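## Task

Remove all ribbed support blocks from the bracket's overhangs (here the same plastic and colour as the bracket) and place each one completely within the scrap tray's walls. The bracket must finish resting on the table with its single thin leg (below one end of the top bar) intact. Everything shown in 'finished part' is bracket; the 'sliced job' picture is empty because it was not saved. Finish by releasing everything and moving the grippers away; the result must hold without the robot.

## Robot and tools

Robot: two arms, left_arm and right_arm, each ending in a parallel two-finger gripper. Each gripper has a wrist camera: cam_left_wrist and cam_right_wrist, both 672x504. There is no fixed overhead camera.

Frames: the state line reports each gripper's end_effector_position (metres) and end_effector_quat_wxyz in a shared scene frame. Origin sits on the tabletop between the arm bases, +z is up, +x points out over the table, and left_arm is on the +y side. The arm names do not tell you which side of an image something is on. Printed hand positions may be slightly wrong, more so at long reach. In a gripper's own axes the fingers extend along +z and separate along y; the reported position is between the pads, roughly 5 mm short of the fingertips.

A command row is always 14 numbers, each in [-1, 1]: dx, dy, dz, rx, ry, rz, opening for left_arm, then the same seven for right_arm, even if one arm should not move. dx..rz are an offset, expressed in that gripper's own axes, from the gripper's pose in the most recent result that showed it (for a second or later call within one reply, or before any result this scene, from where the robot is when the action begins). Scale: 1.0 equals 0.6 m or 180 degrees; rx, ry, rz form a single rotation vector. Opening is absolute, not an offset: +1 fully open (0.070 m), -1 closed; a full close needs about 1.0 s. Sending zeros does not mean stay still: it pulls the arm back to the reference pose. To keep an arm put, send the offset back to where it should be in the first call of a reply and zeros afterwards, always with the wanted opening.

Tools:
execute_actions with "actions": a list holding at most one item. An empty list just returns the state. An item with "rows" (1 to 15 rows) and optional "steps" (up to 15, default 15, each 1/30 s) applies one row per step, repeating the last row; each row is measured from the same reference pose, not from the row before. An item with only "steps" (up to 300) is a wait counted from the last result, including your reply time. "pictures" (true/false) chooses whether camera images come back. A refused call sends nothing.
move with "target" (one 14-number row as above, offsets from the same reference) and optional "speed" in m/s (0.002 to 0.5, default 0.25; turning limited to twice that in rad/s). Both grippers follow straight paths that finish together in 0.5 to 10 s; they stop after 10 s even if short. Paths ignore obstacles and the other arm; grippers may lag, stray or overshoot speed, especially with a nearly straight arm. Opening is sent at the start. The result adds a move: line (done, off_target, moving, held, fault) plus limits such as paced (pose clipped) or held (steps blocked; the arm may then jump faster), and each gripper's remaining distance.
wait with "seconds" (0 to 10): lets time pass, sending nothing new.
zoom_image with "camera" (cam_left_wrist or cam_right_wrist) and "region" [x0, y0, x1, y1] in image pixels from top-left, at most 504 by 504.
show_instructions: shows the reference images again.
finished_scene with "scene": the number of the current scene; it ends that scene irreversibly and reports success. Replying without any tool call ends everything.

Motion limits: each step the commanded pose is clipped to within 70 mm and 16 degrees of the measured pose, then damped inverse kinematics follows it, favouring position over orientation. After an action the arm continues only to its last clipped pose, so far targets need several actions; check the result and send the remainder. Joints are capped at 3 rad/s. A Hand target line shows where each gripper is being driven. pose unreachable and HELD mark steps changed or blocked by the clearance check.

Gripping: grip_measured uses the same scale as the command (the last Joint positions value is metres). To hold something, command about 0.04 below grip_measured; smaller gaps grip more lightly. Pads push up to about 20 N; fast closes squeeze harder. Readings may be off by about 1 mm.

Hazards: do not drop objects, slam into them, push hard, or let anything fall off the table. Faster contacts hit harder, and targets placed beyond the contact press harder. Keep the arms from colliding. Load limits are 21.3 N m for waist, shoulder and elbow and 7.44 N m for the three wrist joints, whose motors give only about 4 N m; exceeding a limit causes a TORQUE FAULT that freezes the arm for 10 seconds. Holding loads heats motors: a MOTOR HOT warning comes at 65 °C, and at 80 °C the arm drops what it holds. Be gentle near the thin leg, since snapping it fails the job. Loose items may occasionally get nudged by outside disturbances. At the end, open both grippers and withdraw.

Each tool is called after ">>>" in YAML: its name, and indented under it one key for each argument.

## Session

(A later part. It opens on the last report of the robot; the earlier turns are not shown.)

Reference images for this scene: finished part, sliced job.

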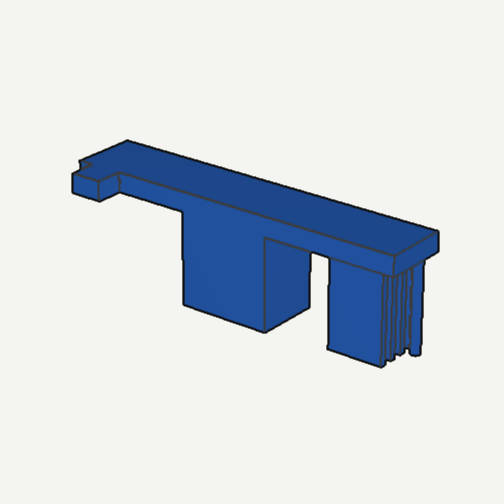

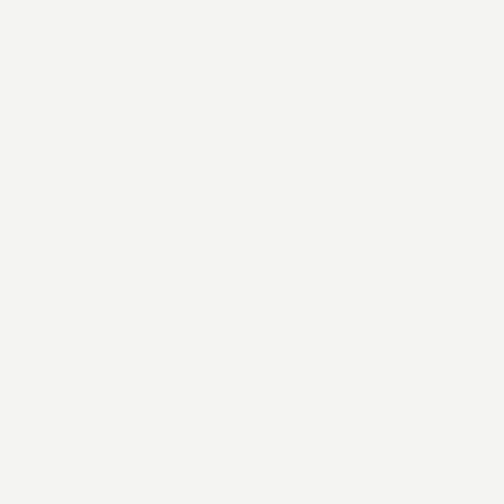

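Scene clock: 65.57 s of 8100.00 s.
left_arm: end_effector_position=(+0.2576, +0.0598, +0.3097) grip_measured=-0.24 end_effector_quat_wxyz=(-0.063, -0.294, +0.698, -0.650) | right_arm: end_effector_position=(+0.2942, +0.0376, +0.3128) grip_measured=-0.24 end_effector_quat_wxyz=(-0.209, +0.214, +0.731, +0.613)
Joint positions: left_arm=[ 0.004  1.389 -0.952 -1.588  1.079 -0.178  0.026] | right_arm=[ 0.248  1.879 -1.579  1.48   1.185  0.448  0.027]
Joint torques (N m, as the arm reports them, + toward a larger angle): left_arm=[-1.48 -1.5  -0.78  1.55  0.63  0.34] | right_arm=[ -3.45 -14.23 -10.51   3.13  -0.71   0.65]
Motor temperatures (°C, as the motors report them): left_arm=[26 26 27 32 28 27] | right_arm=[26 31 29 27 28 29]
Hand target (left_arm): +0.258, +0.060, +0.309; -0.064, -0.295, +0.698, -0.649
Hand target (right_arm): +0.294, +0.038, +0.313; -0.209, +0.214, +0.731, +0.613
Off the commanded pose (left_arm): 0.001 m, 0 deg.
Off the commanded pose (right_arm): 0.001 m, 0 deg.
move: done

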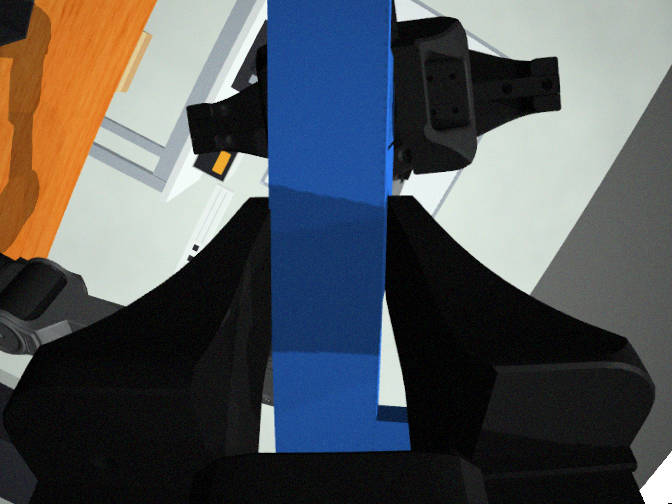

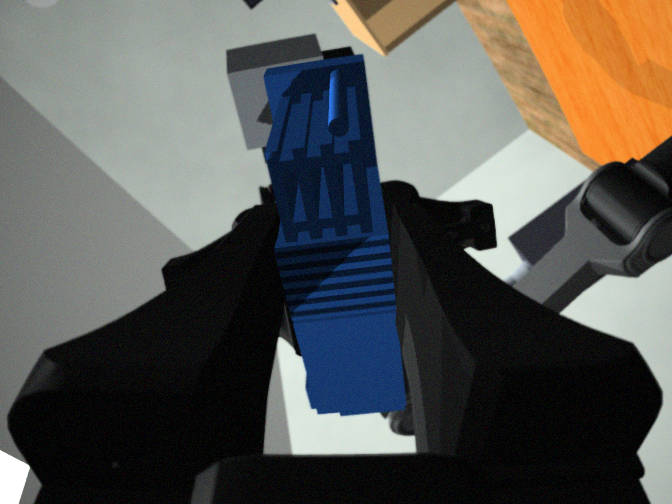

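>>> move:
  target: [0,0,0,0,0,0,-1,0,-0.009,0.002,-0.05,0,-0.035,-1]
  speed: 0.06

>>> move:
  target: [0,0,0,0,0,0,-0.1,0,0,0,0,0,0,-1]

>>> move:
  target: [0.006,0,0.018,0,0,0,-0.1,0,0,0,0,0,0,-1]
  speed: 0.04

>>> move:
  target: [0,0,0,0,0,0,-1,0,0,0,0,0,0,-1]

Scene clock: 68.73 s of 8100.00 s.
left_arm: end_effector_position=(+0.2572, +0.0596, +0.3087) grip_measured=-0.28 end_effector_quat_wxyz=(-0.064, -0.294, +0.699, -0.649) | right_arm: end_effector_position=(+0.2912, +0.0376, +0.3093) grip_measured=-0.29 end_effector_quat_wxyz=(-0.157, +0.190, +0.691, +0.679)
Joint positions: left_arm=[ 0.003  1.39  -0.951 -1.587  1.08  -0.177  0.025] | right_arm=[ 0.265  1.831 -1.371  1.723  1.13   0.095  0.025]
Joint torques (N m, as the arm reports them, + toward a larger angle): left_arm=[ 0.19 -2.52 -2.61 -0.61  0.07 -0.09] | right_arm=[  1.6  -10.33  -6.53   1.13   0.39   0.22]
Motor temperatures (°C, as the motors report them): left_arm=[26 26 27 32 29 27] | right_arm=[26 31 29 28 28 29]
Hand target (left_arm): +0.258, +0.060, +0.310; -0.063, -0.294, +0.698, -0.650
Hand target (right_arm): +0.291, +0.038, +0.308; -0.158, +0.190, +0.692, +0.679
Off the commanded pose (left_arm): 0.001 m, 0 deg.
Off the commanded pose (right_arm): 0.001 m, 0 deg.
move: done

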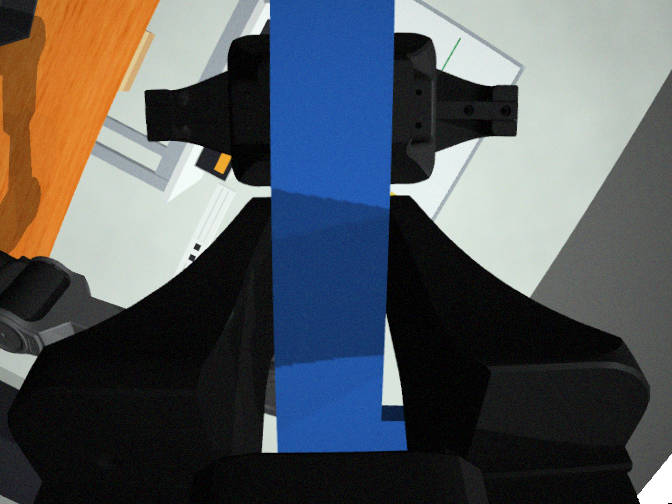

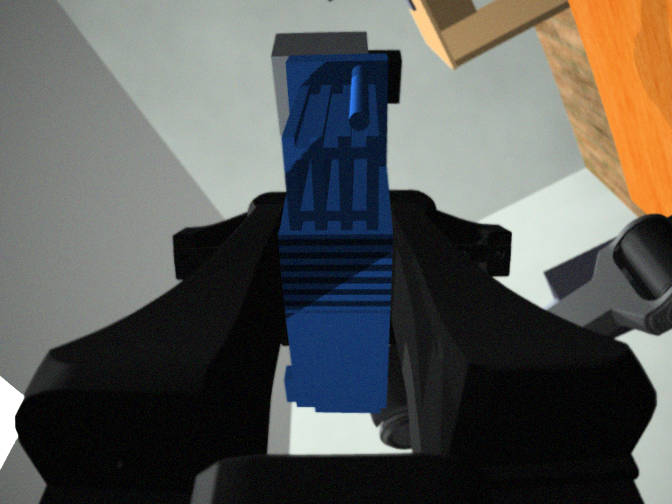

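Scene clock: 69.23 s of 8100.00 s.
left_arm: end_effector_position=(+0.2572, +0.0596, +0.3076) grip_measured=-0.10 end_effector_quat_wxyz=(-0.065, -0.295, +0.699, -0.648) | right_arm: end_effector_position=(+0.2910, +0.0375, +0.3102) grip_measured=-0.29 end_effector_quat_wxyz=(-0.157, +0.189, +0.691, +0.680)
Joint positions: left_arm=[ 0.003  1.391 -0.949 -1.586  1.08  -0.177  0.032] | right_arm=[ 0.265  1.829 -1.371  1.724  1.13   0.096  0.025]
Joint torques (N m, as the arm reports them, + toward a larger angle): left_arm=[-0.07 -3.85 -4.22 -0.76  0.13 -0.07] | right_arm=[ 1.53 -7.55 -6.63  0.79  0.44  0.04]
Motor temperatures (°C, as the motors report them): left_arm=[26 26 27 32 28 27] | right_arm=[26 31 29 28 28 29]
Hand target (left_arm): +0.257, +0.060, +0.309; -0.064, -0.294, +0.699, -0.649
Hand target (right_arm): +0.291, +0.038, +0.309; -0.157, +0.190, +0.691, +0.679
Off the commanded pose (left_arm): 0.001 m, 0 deg.
Off the commanded pose (right_arm): 0.001 m, 0 deg.
move: done

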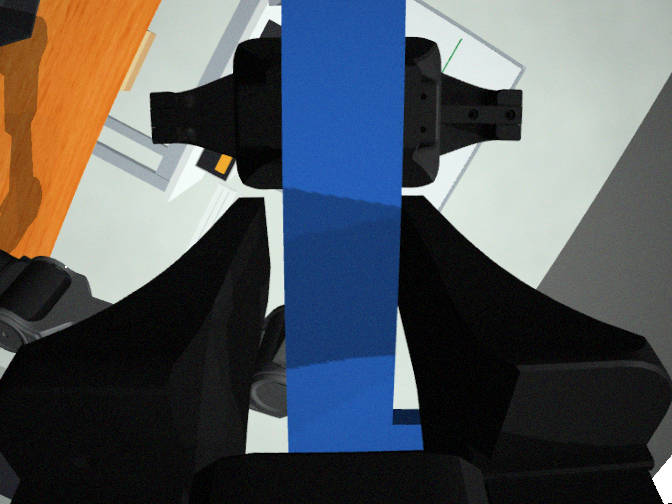

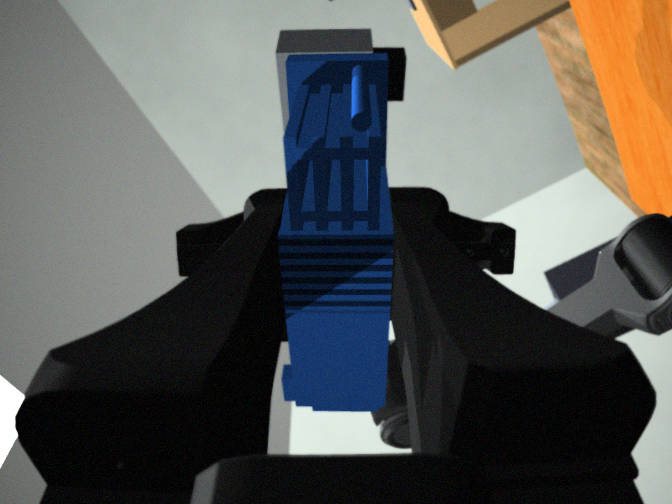

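Scene clock: 69.93 s of 8100.00 s.
left_arm: end_effector_position=(+0.2575, +0.0480, +0.3075) grip_measured=-0.10 end_effector_quat_wxyz=(-0.065, -0.295, +0.699, -0.648) | right_arm: end_effector_position=(+0.2909, +0.0375, +0.3103) grip_measured=-0.29 end_effector_quat_wxyz=(-0.157, +0.189, +0.691, +0.680)
Joint positions: left_arm=[-0.046  1.4   -0.958 -1.603  1.034 -0.176  0.032] | right_arm=[ 0.265  1.828 -1.371  1.724  1.13   0.096  0.025]
Joint torques (N m, as the arm reports them, + toward a larger angle): left_arm=[ 0.55 -3.04 -5.15 -0.77  0.3   0.38] | right_arm=[ 1.56 -7.72 -6.52  0.96  0.43  0.06]
Motor temperatures (°C, as the motors report them): left_arm=[26 26 27 32 28 27] | right_arm=[26 31 29 28 28 29]
Hand target (left_arm): +0.258, +0.048, +0.308; -0.065, -0.295, +0.699, -0.648
Hand target (right_arm): +0.291, +0.037, +0.310; -0.157, +0.189, +0.691, +0.680
Off the commanded pose (left_arm): 0.000 m, 0 deg.
Off the commanded pose (right_arm): 0.000 m, 0 deg.
move: done

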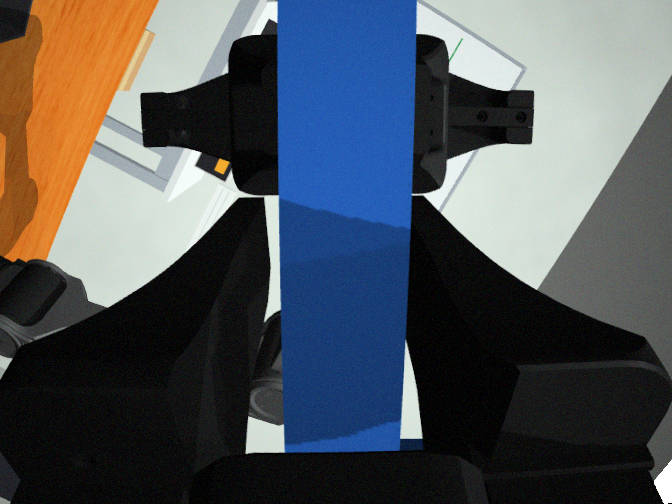

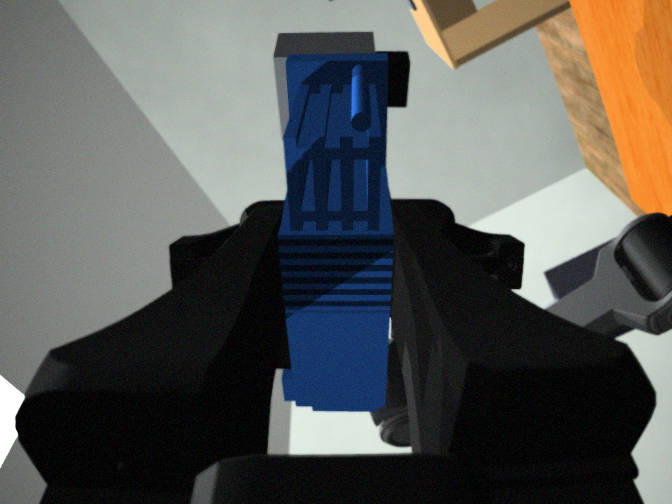

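Scene clock: 70.43 s of 8100.00 s.
left_arm: end_effector_position=(+0.2581, +0.0481, +0.3086) grip_measured=-0.28 end_effector_quat_wxyz=(-0.064, -0.295, +0.698, -0.649) | right_arm: end_effector_position=(+0.2906, +0.0377, +0.3095) grip_measured=-0.29 end_effector_quat_wxyz=(-0.157, +0.189, +0.692, +0.679)
Joint positions: left_arm=[-0.045  1.4   -0.96  -1.604  1.033 -0.176  0.025] | right_arm=[ 0.266  1.829 -1.37   1.722  1.13   0.096  0.025]
Joint torques (N m, as the arm reports them, + toward a larger angle): left_arm=[-0.71 -2.93 -2.22  0.41  0.88  0.29] | right_arm=[ 0.56 -9.02 -7.36  2.02  0.3   0.07]
Motor temperatures (°C, as the motors report them): left_arm=[26 26 27 32 28 27] | right_arm=[26 31 29 28 28 29]
Hand target (left_arm): +0.257, +0.048, +0.308; -0.065, -0.295, +0.699, -0.648
Hand target (right_arm): +0.291, +0.037, +0.310; -0.157, +0.189, +0.691, +0.680
Off the commanded pose (left_arm): 0.001 m, 0 deg.
Off the commanded pose (right_arm): 0.001 m, 0 deg.
move: done

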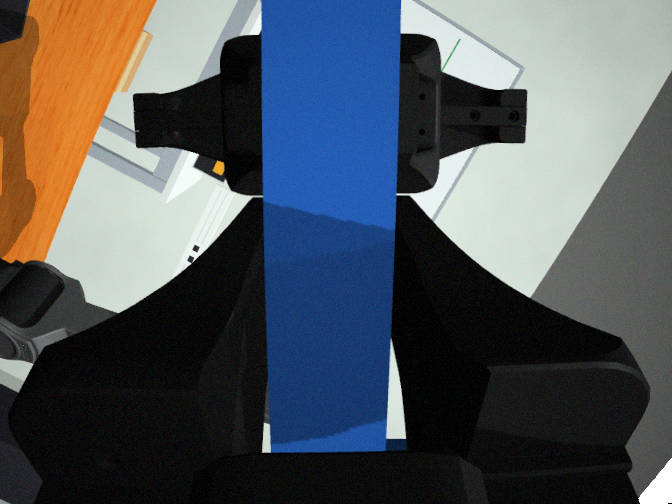

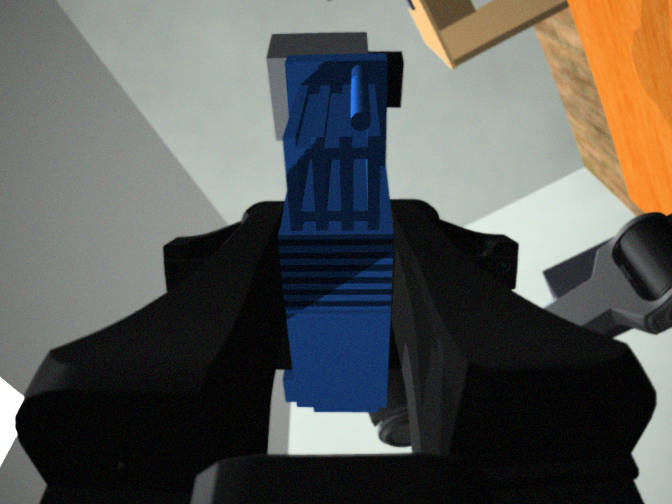

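>>> move:
  target: [0,0,0,0,0,0,-1,0,0.005,-0.001,0.055,0,0.01,-1]
  speed: 0.05

Scene clock: 73.07 s of 8100.00 s.
left_arm: end_effector_position=(+0.2582, +0.0481, +0.3092) grip_measured=-0.26 end_effector_quat_wxyz=(-0.064, -0.295, +0.698, -0.649) | right_arm: end_effector_position=(+0.2916, +0.0373, +0.3118) grip_measured=-0.26 end_effector_quat_wxyz=(-0.184, +0.185, +0.745, +0.614)
Joint positions: left_arm=[-0.045  1.4   -0.961 -1.605  1.033 -0.176  0.026] | right_arm=[ 0.251  1.873 -1.579  1.46   1.184  0.383  0.026]
Joint torques (N m, as the arm reports them, + toward a larger angle): left_arm=[-0.89 -0.6   0.17  2.04  0.98  0.16] | right_arm=[ -4.94 -12.97 -12.     3.23  -0.83   0.16]
Motor temperatures (°C, as the motors report them): left_arm=[26 26 27 33 29 27] | right_arm=[26 31 29 29 28 29]
Hand target (left_arm): +0.258, +0.048, +0.309; -0.064, -0.295, +0.698, -0.649
Hand target (right_arm): +0.292, +0.037, +0.312; -0.184, +0.185, +0.744, +0.615
Off the commanded pose (left_arm): 0.001 m, 0 deg.
Off the commanded pose (right_arm): 0.001 m, 0 deg.
move: done

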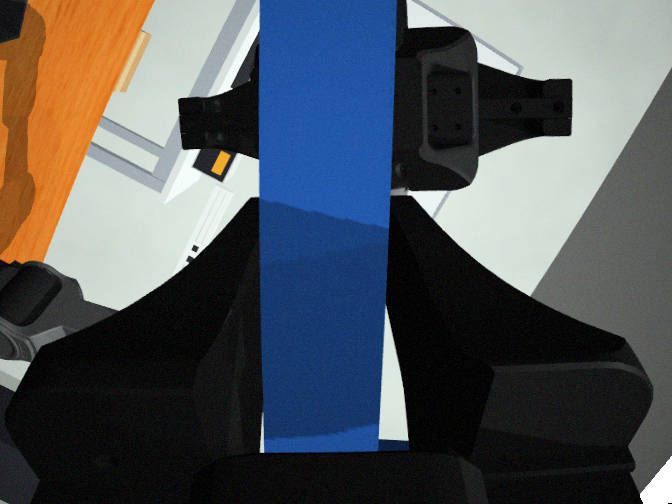

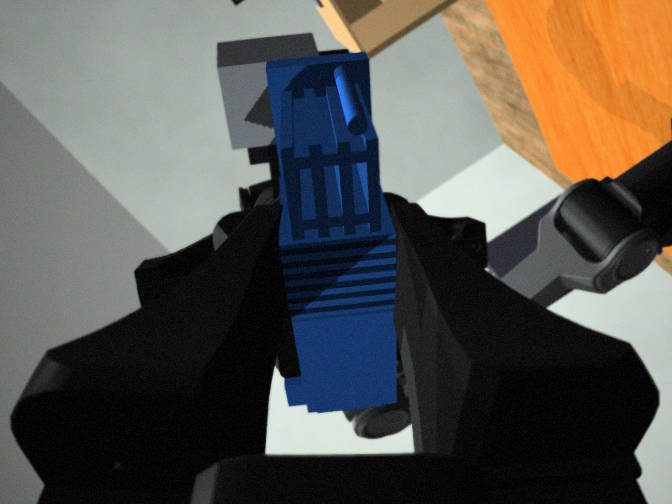

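>>> move:
  target: [0,0,0,0,0,0,-1,0,-0.007,0,-0.055,0,-0.01,0]
  speed: 0.1

>>> move:
  target: [0,0,0,0,0,0,-1,-0.005,0,0.012,0,0,0,0]
  speed: 0.05

>>> move:
  target: [0,0,0,0,0,0,-1,0,0,0,0,0,0,-1]

>>> move:
  target: [0,0,0,0,0,0,-1,0,0.005,-0.003,0.055,0,0,-1]
  speed: 0.05

Scene clock: 75.70 s of 8100.00 s.
left_arm: end_effector_position=(+0.2581, +0.0480, +0.3074) grip_measured=-0.28 end_effector_quat_wxyz=(-0.065, -0.296, +0.699, -0.648) | right_arm: end_effector_position=(+0.2895, +0.0362, +0.3090) grip_measured=+0.00 end_effector_quat_wxyz=(-0.157, +0.189, +0.692, +0.679)
Joint positions: left_arm=[-0.046  1.401 -0.958 -1.605  1.032 -0.176  0.025] | right_arm=[ 0.263  1.825 -1.362  1.722  1.134  0.091  0.035]
Joint torques (N m, as the arm reports them, + toward a larger angle): left_arm=[ 0.18 -4.04 -5.25 -0.94  0.18  0.07] | right_arm=[ 1.9  -8.18 -5.86  0.73  0.28  0.23]
Motor temperatures (°C, as the motors report them): left_arm=[26 26 27 33 29 27] | right_arm=[26 31 29 30 29 29]
Hand target (left_arm): +0.258, +0.048, +0.309; -0.064, -0.295, +0.698, -0.649
Hand target (right_arm): +0.290, +0.036, +0.308; -0.158, +0.189, +0.692, +0.679
Off the commanded pose (left_arm): 0.002 m, 0 deg.
Off the commanded pose (right_arm): 0.001 m, 0 deg.
move: done

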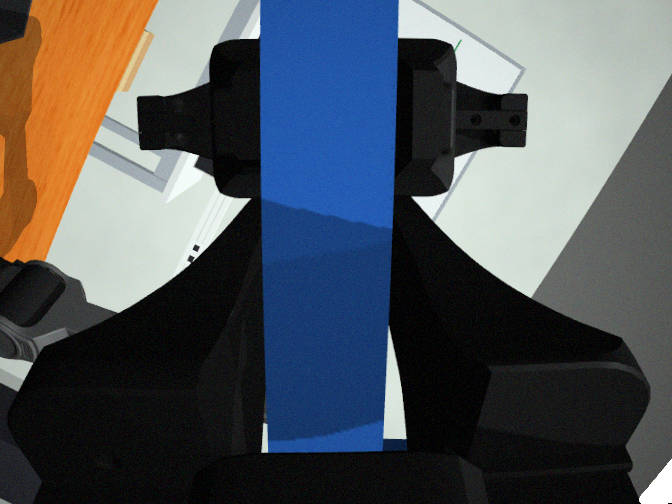

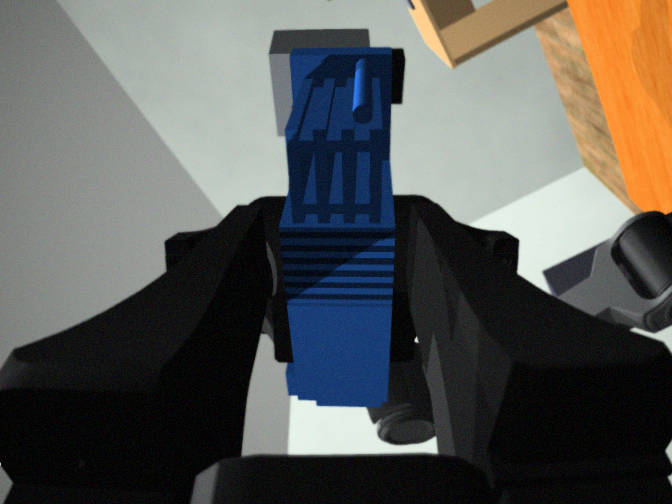

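Scene clock: 76.40 s of 8100.00 s.
left_arm: end_effector_position=(+0.2581, +0.0480, +0.3074) grip_measured=-0.28 end_effector_quat_wxyz=(-0.065, -0.296, +0.698, -0.648) | right_arm: end_effector_position=(+0.2924, +0.0433, +0.3074) grip_measured=+0.00 end_effector_quat_wxyz=(-0.157, +0.189, +0.692, +0.679)
Joint positions: left_arm=[-0.046  1.401 -0.958 -1.605  1.032 -0.176  0.025] | right_arm=[ 0.278  1.845 -1.385  1.728  1.12   0.091  0.035]
Joint torques (N m, as the arm reports them, + toward a larger angle): left_arm=[-0.11 -3.8  -4.23 -0.82  0.19  0.07] | right_arm=[ 1.53 -7.28 -6.62  0.87  0.34  0.21]
Motor temperatures (°C, as the motors report them): left_arm=[26 26 27 33 29 27] | right_arm=[26 31 29 30 29 29]
Hand target (left_arm): +0.258, +0.048, +0.307; -0.065, -0.296, +0.699, -0.648
Hand target (right_arm): +0.292, +0.043, +0.307; -0.157, +0.189, +0.691, +0.679
Off the commanded pose (left_arm): 0.000 m, 0 deg.
Off the commanded pose (right_arm): 0.000 m, 0 deg.
move: done

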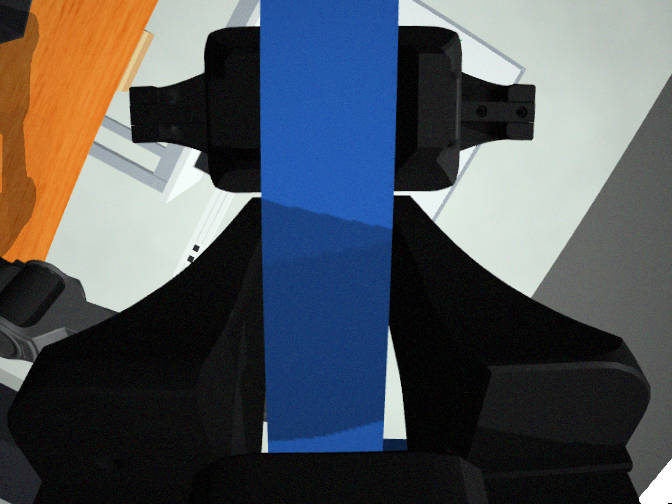

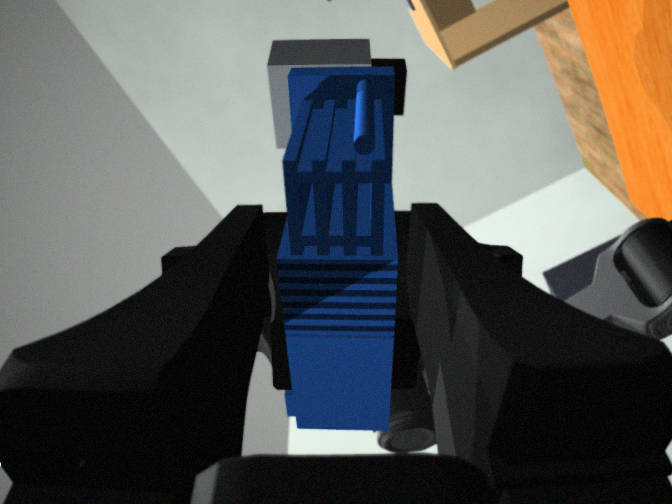

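Scene clock: 76.90 s of 8100.00 s.
left_arm: end_effector_position=(+0.2583, +0.0481, +0.3077) grip_measured=-0.28 end_effector_quat_wxyz=(-0.065, -0.297, +0.698, -0.648) | right_arm: end_effector_position=(+0.2922, +0.0435, +0.3070) grip_measured=-0.29 end_effector_quat_wxyz=(-0.157, +0.188, +0.692, +0.679)
Joint positions: left_arm=[-0.046  1.401 -0.958 -1.606  1.032 -0.176  0.025] | right_arm=[ 0.278  1.846 -1.385  1.727  1.12   0.091  0.025]
Joint torques (N m, as the arm reports them, + toward a larger angle): left_arm=[-0.04 -3.53 -4.04 -0.3   0.5   0.08] | right_arm=[ 0.91 -7.98 -6.68  1.28  0.33  0.18]
Motor temperatures (°C, as the motors report them): left_arm=[26 26 27 33 29 27] | right_arm=[26 31 29 30 29 29]
Hand target (left_arm): +0.258, +0.048, +0.307; -0.065, -0.296, +0.698, -0.648
Hand target (right_arm): +0.292, +0.043, +0.307; -0.157, +0.189, +0.692, +0.679
Off the commanded pose (left_arm): 0.000 m, 0 deg.
Off the commanded pose (right_arm): 0.000 m, 0 deg.
move: done

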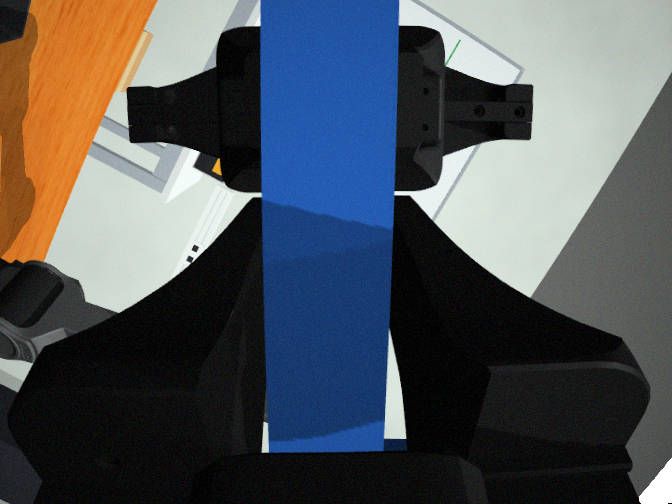

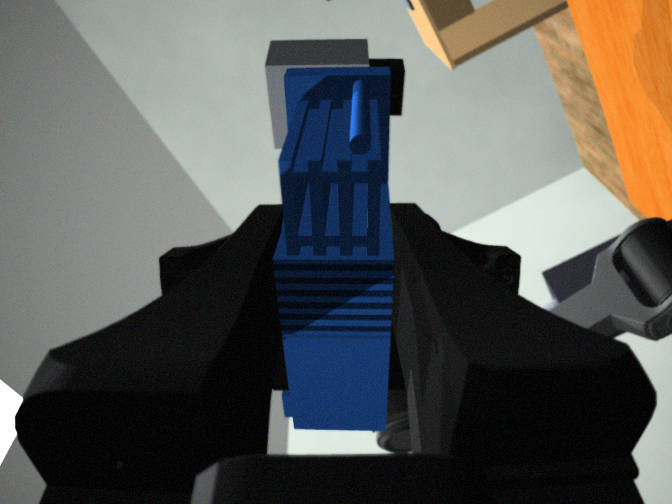

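Scene clock: 78.87 s of 8100.00 s.
left_arm: end_effector_position=(+0.2584, +0.0481, +0.3083) grip_measured=-0.28 end_effector_quat_wxyz=(-0.064, -0.296, +0.698, -0.649) | right_arm: end_effector_position=(+0.2933, +0.0420, +0.3092) grip_measured=-0.29 end_effector_quat_wxyz=(-0.174, +0.174, +0.748, +0.616)
Joint positions: left_arm=[-0.046  1.401 -0.959 -1.606  1.031 -0.176  0.025] | right_arm=[ 0.261  1.886 -1.59   1.46   1.172  0.351  0.025]
Joint torques (N m, as the arm reports them, + toward a larger angle): left_arm=[-0.18 -1.99 -1.46  0.72  0.84  0.06] | right_arm=[ -3.16 -11.21  -9.74   2.3   -0.4   -0.09]
Motor temperatures (°C, as the motors report them): left_arm=[26 26 27 33 29 27] | right_arm=[26 31 29 30 29 29]
Hand target (left_arm): +0.258, +0.048, +0.308; -0.065, -0.297, +0.698, -0.648
Hand target (right_arm): +0.293, +0.042, +0.310; -0.173, +0.174, +0.748, +0.617
Off the commanded pose (left_arm): 0.001 m, 0 deg.
Off the commanded pose (right_arm): 0.001 m, 0 deg.
move: done

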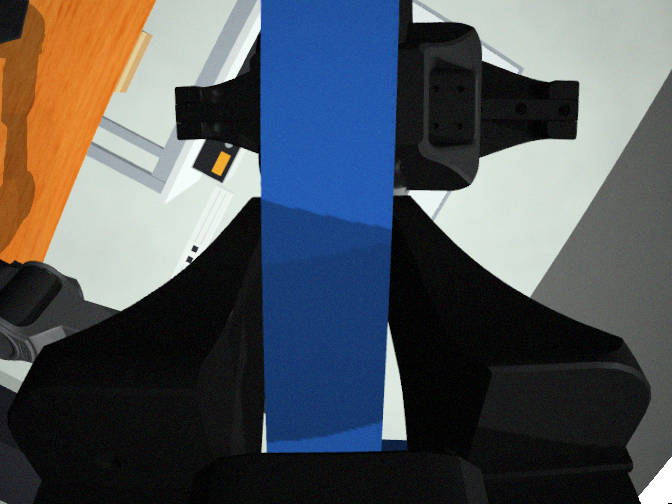

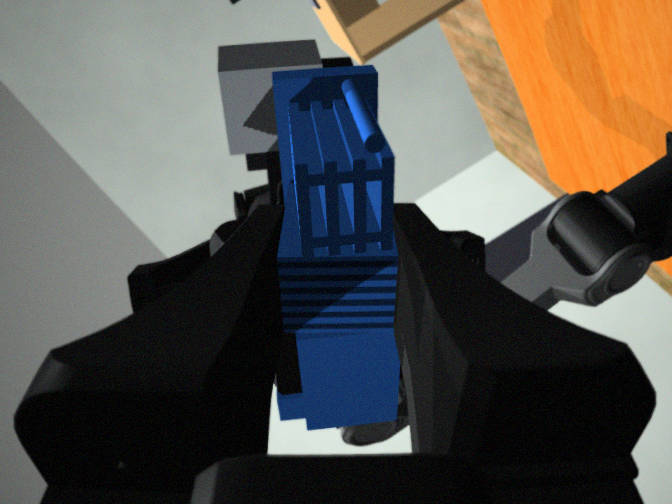

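Snapped. Relieve, and withdraw the bracket along +Y.

>>> move:
  target: [0,0,0,0,0,0,-1,0,-0.007,-0.004,-0.045,0,0,-1]
  speed: 0.08

>>> move:
  target: [-0.012,0,-0.035,0,0,0,-1,0,0,-0.04,0,0,0,-1]
  speed: 0.04

Scene clock: 80.87 s of 8100.00 s.
left_arm: end_effector_position=(+0.2585, +0.0483, +0.3068) grip_measured=-0.28 end_effector_quat_wxyz=(-0.065, -0.298, +0.698, -0.648) | right_arm: end_effector_position=(+0.2917, +0.0385, +0.3063) grip_measured=-0.29 end_effector_quat_wxyz=(-0.160, +0.186, +0.703, +0.668)
Joint positions: left_arm=[-0.046  1.402 -0.956 -1.606  1.03  -0.176  0.025] | right_arm=[ 0.263  1.842 -1.403  1.675  1.135  0.132  0.025]
Joint torques (N m, as the arm reports them, + toward a larger angle): left_arm=[ 0.58 -3.72 -4.97 -0.94  0.18  0.07] | right_arm=[ 1.91 -8.82 -6.08  0.7   0.49  0.22]
Motor temperatures (°C, as the motors report them): left_arm=[26 26 27 33 29 27] | right_arm=[26 31 29 30 29 29]
Hand target (left_arm): +0.258, +0.048, +0.308; -0.064, -0.296, +0.698, -0.649
Hand target (right_arm): +0.292, +0.039, +0.306; -0.161, +0.186, +0.703, +0.667
Off the commanded pose (left_arm): 0.001 m, 0 deg.
Off the commanded pose (right_arm): 0.001 m, 0 deg.
move: done

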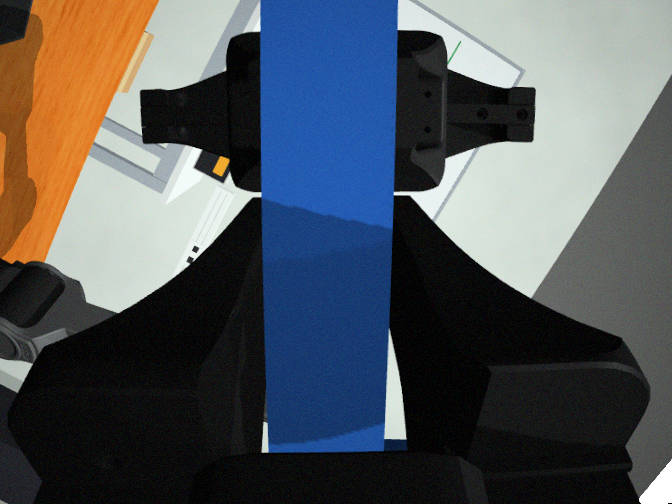

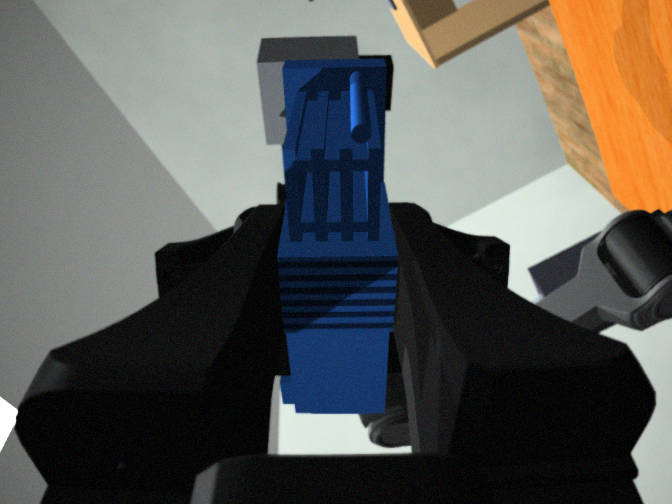

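Scene clock: 81.70 s of 8100.00 s.
left_arm: end_effector_position=(+0.2579, +0.0707, +0.3066) grip_measured=-0.28 end_effector_quat_wxyz=(-0.065, -0.298, +0.698, -0.648) | right_arm: end_effector_position=(+0.2913, +0.0143, +0.3076) grip_measured=-0.29 end_effector_quat_wxyz=(-0.160, +0.186, +0.703, +0.667)
Joint positions: left_arm=[ 0.05   1.386 -0.94  -1.572  1.12  -0.178  0.025] | right_arm=[ 0.199  1.808 -1.36   1.653  1.194  0.128  0.025]
Joint torques (N m, as the arm reports them, + toward a larger angle): left_arm=[-0.28 -3.68 -3.   -0.73  0.29 -0.08] | right_arm=[ 1.35 -8.44 -5.15  0.84  0.31 -0.2 ]
Motor temperatures (°C, as the motors report them): left_arm=[26 26 27 33 29 27] | right_arm=[26 31 29 30 29 29]
Hand target (left_arm): +0.258, +0.070, +0.307; -0.065, -0.298, +0.698, -0.648
Hand target (right_arm): +0.291, +0.015, +0.308; -0.160, +0.186, +0.703, +0.667
Off the commanded pose (left_arm): 0.000 m, 0 deg.
Off the commanded pose (right_arm): 0.000 m, 0 deg.
move: done

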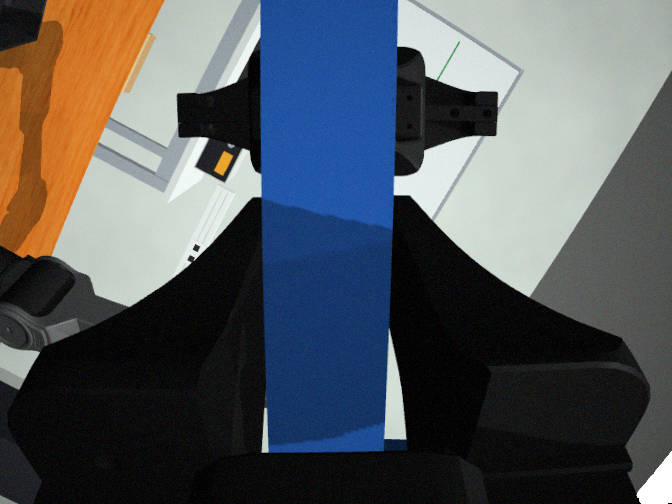

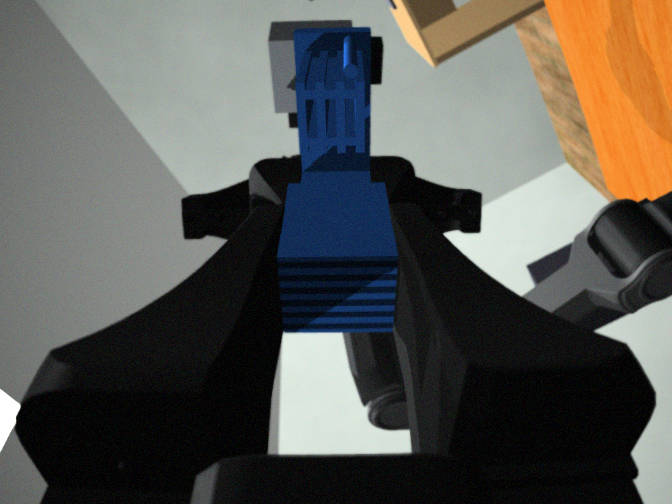

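>>> move:
  target: [-0.355,0.331,-0.18,-0.41,-0.151,0.306,-1,-0.161,-0.371,-0.388,0.445,-0.224,-0.235,-1]
  speed: 0.35

Scene clock: 86.27 s of 8100.00 s.
left_arm: end_effector_position=(+0.2968, +0.2413, +0.0487) grip_measured=-0.28 end_effector_quat_wxyz=(+0.202, -0.001, +0.979, +0.004) | right_arm: end_effector_position=(+0.2655, -0.2308, +0.0813) grip_measured=-0.29 end_effector_quat_wxyz=(+0.217, -0.001, +0.976, -0.003)
Joint positions: left_arm=[-0.102  1.617 -0.799  0.262  0.463 -0.489  0.025] | right_arm=[ 0.281  1.482 -0.786 -0.339  0.59   0.686  0.025]
Joint torques (N m, as the arm reports them, + toward a larger angle): left_arm=[-0.01 -3.99 -2.6  -0.04 -0.28  0.21] | right_arm=[ 1.47 -3.17 -4.32  0.07 -0.05 -0.12]
Motor temperatures (°C, as the motors report them): left_arm=[26 26 27 33 29 27] | right_arm=[26 31 29 29 28 29]
Hand target (left_arm): +0.297, +0.241, +0.049; +0.202, -0.001, +0.979, +0.004
Hand target (right_arm): +0.265, -0.231, +0.081; +0.216, -0.001, +0.976, -0.003
Off the commanded pose (left_arm): 0.004 m, 1 deg.
Off the commanded pose (right_arm): 0.002 m, 0 deg.
move: off_target (left_arm)

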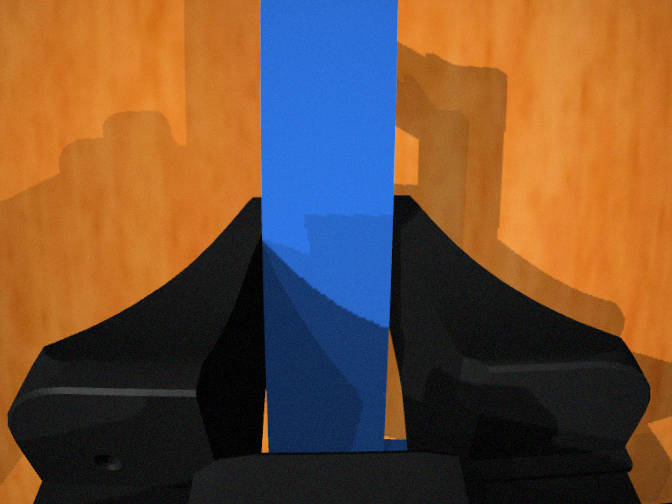

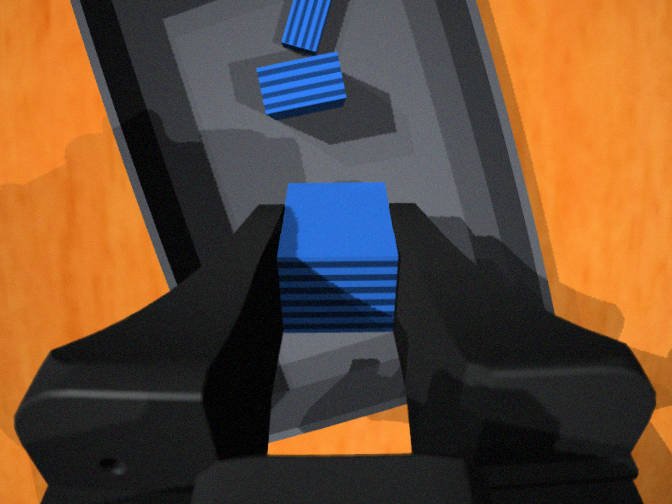

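>>> move:
  target: [0.019,0,0.044,0,-0.006,0,-1,0.018,-0.006,0.078,0,0,0,-1]
  speed: 0.06

>>> move:
  target: [0,0,0,0,0,0,0.1,0,0,0,0,0,0,0.1]

>>> move:
  target: [-0.05,0,-0.2,0,0,0,0.2,-0.05,0,-0.2,0,0,0,0.1]

Scene clock: 88.20 s of 8100.00 s.
left_arm: end_effector_position=(+0.2970, +0.2413, +0.0198) grip_measured=-0.28 end_effector_quat_wxyz=(+0.211, -0.001, +0.977, +0.005) | right_arm: end_effector_position=(+0.2754, -0.2353, +0.0334) grip_measured=-0.29 end_effector_quat_wxyz=(+0.217, -0.000, +0.976, -0.003)
Joint positions: left_arm=[-0.107  1.686 -0.73   0.405  0.317 -0.642  0.025] | right_arm=[ 0.248  1.62  -0.71  -0.479  0.385  0.818  0.025]
Joint torques (N m, as the arm reports them, + toward a larger angle): left_arm=[-0.31 -4.93 -2.75 -0.04 -0.38  0.13] | right_arm=[ 0.81 -5.66 -4.23  0.1  -0.03 -0.13]
Motor temperatures (°C, as the motors report them): left_arm=[26 26 27 33 29 27] | right_arm=[26 31 29 29 28 29]
Hand target (left_arm): +0.297, +0.241, +0.020; +0.212, -0.001, +0.977, +0.005
Hand target (right_arm): +0.276, -0.235, +0.034; +0.217, -0.001, +0.976, -0.003
Off the commanded pose (left_arm): 0.000 m, 0 deg.
Off the commanded pose (right_arm): 0.001 m, 0 deg.
move: done

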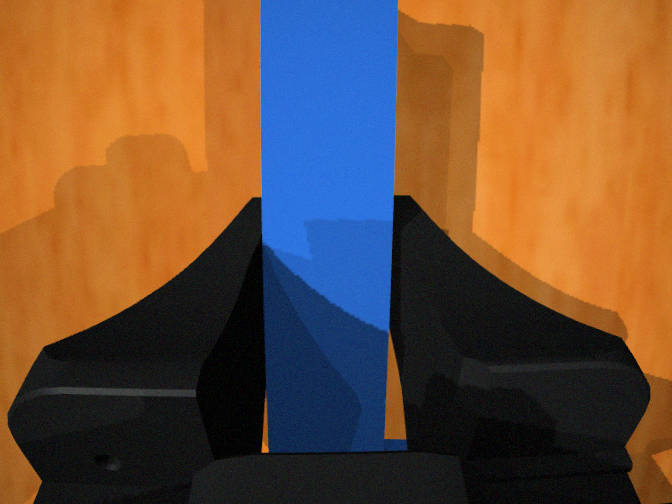

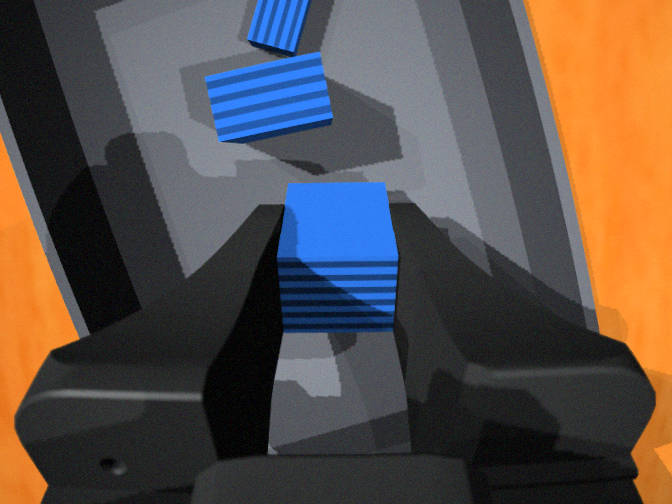

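Scene clock: 88.70 s of 8100.00 s.
left_arm: end_effector_position=(+0.2970, +0.2413, +0.0198) grip_measured=+0.10 end_effector_quat_wxyz=(+0.211, -0.001, +0.977, +0.005) | right_arm: end_effector_position=(+0.2754, -0.2353, +0.0333) grip_measured=+0.10 end_effector_quat_wxyz=(+0.217, -0.000, +0.976, -0.003)
Joint positions: left_arm=[-0.107  1.686 -0.73   0.405  0.317 -0.642  0.039] | right_arm=[ 0.248  1.62  -0.71  -0.479  0.385  0.818  0.039]
Joint torques (N m, as the arm reports them, + toward a larger angle): left_arm=[-0.26 -4.54 -2.64  0.03 -0.42  0.01] | right_arm=[ 0.68 -5.32 -3.91  0.02 -0.13  0.  ]
Motor temperatures (°C, as the motors report them): left_arm=[26 26 27 33 29 27] | right_arm=[26 31 29 29 28 29]
Hand target (left_arm): +0.297, +0.241, +0.020; +0.211, -0.001, +0.977, +0.005
Hand target (right_arm): +0.275, -0.235, +0.033; +0.217, -0.000, +0.976, -0.003
Off the commanded pose (left_arm): 0.000 m, 0 deg.
Off the commanded pose (right_arm): 0.000 m, 0 deg.
move: done

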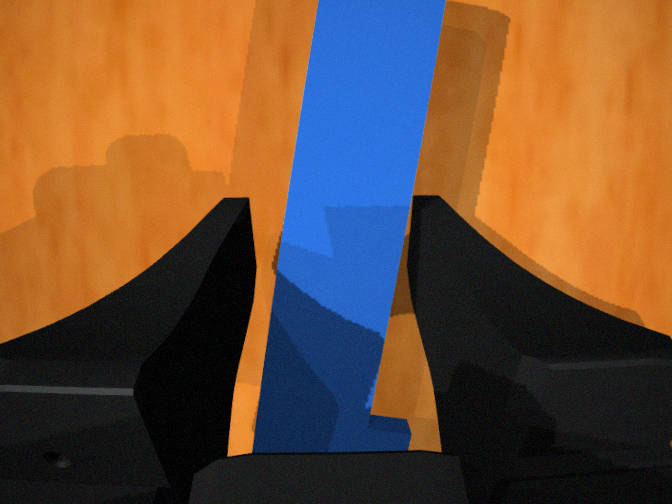

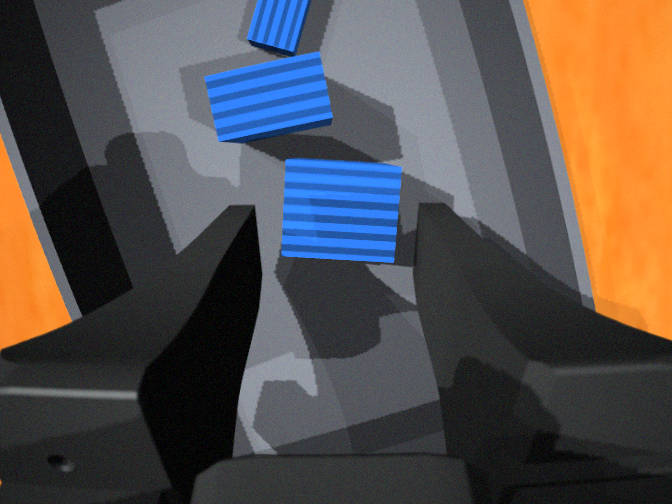

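Scene clock: 89.63 s of 8100.00 s.
left_arm: end_effector_position=(+0.2740, +0.2413, +0.1411) grip_measured=+0.20 end_effector_quat_wxyz=(+0.212, -0.001, +0.977, +0.005) | right_arm: end_effector_position=(+0.2521, -0.2336, +0.1564) grip_measured=+0.10 end_effector_quat_wxyz=(+0.217, -0.001, +0.976, -0.002)
Joint positions: left_arm=[-0.135  1.379 -0.945  0.183  0.826 -0.407  0.042] | right_arm=[ 0.295  1.334 -0.963 -0.244  0.904  0.566  0.038]
Joint torques (N m, as the arm reports them, + toward a larger angle): left_arm=[ 0.46 -2.62 -3.5  -0.05 -0.67  0.14] | right_arm=[ 1.3  -2.26 -4.64 -0.01 -0.34 -0.01]
Motor temperatures (°C, as the motors report them): left_arm=[26 26 27 32 29 27] | right_arm=[26 31 29 29 28 29]
Hand target (left_arm): +0.274, +0.242, +0.141; +0.211, -0.001, +0.977, +0.005
Hand target (right_arm): +0.252, -0.234, +0.156; +0.216, -0.001, +0.976, -0.003
Off the commanded pose (left_arm): 0.001 m, 0 deg.
Off the commanded pose (right_arm): 0.002 m, 0 deg.
move: done

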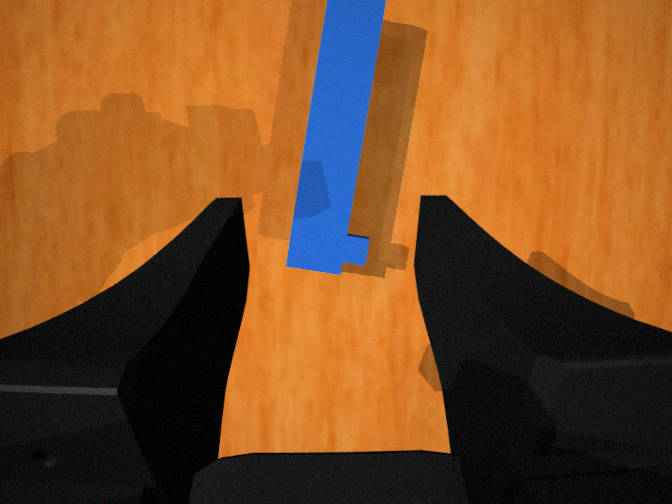

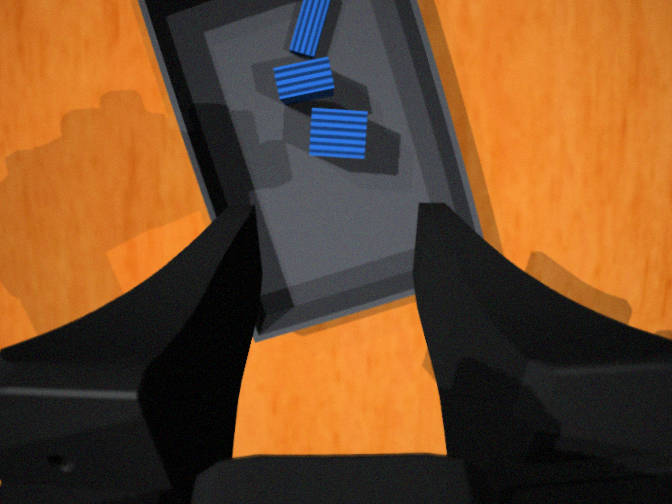

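>>> finished_scene:
  scene: 2

The scene is finished: the task was done.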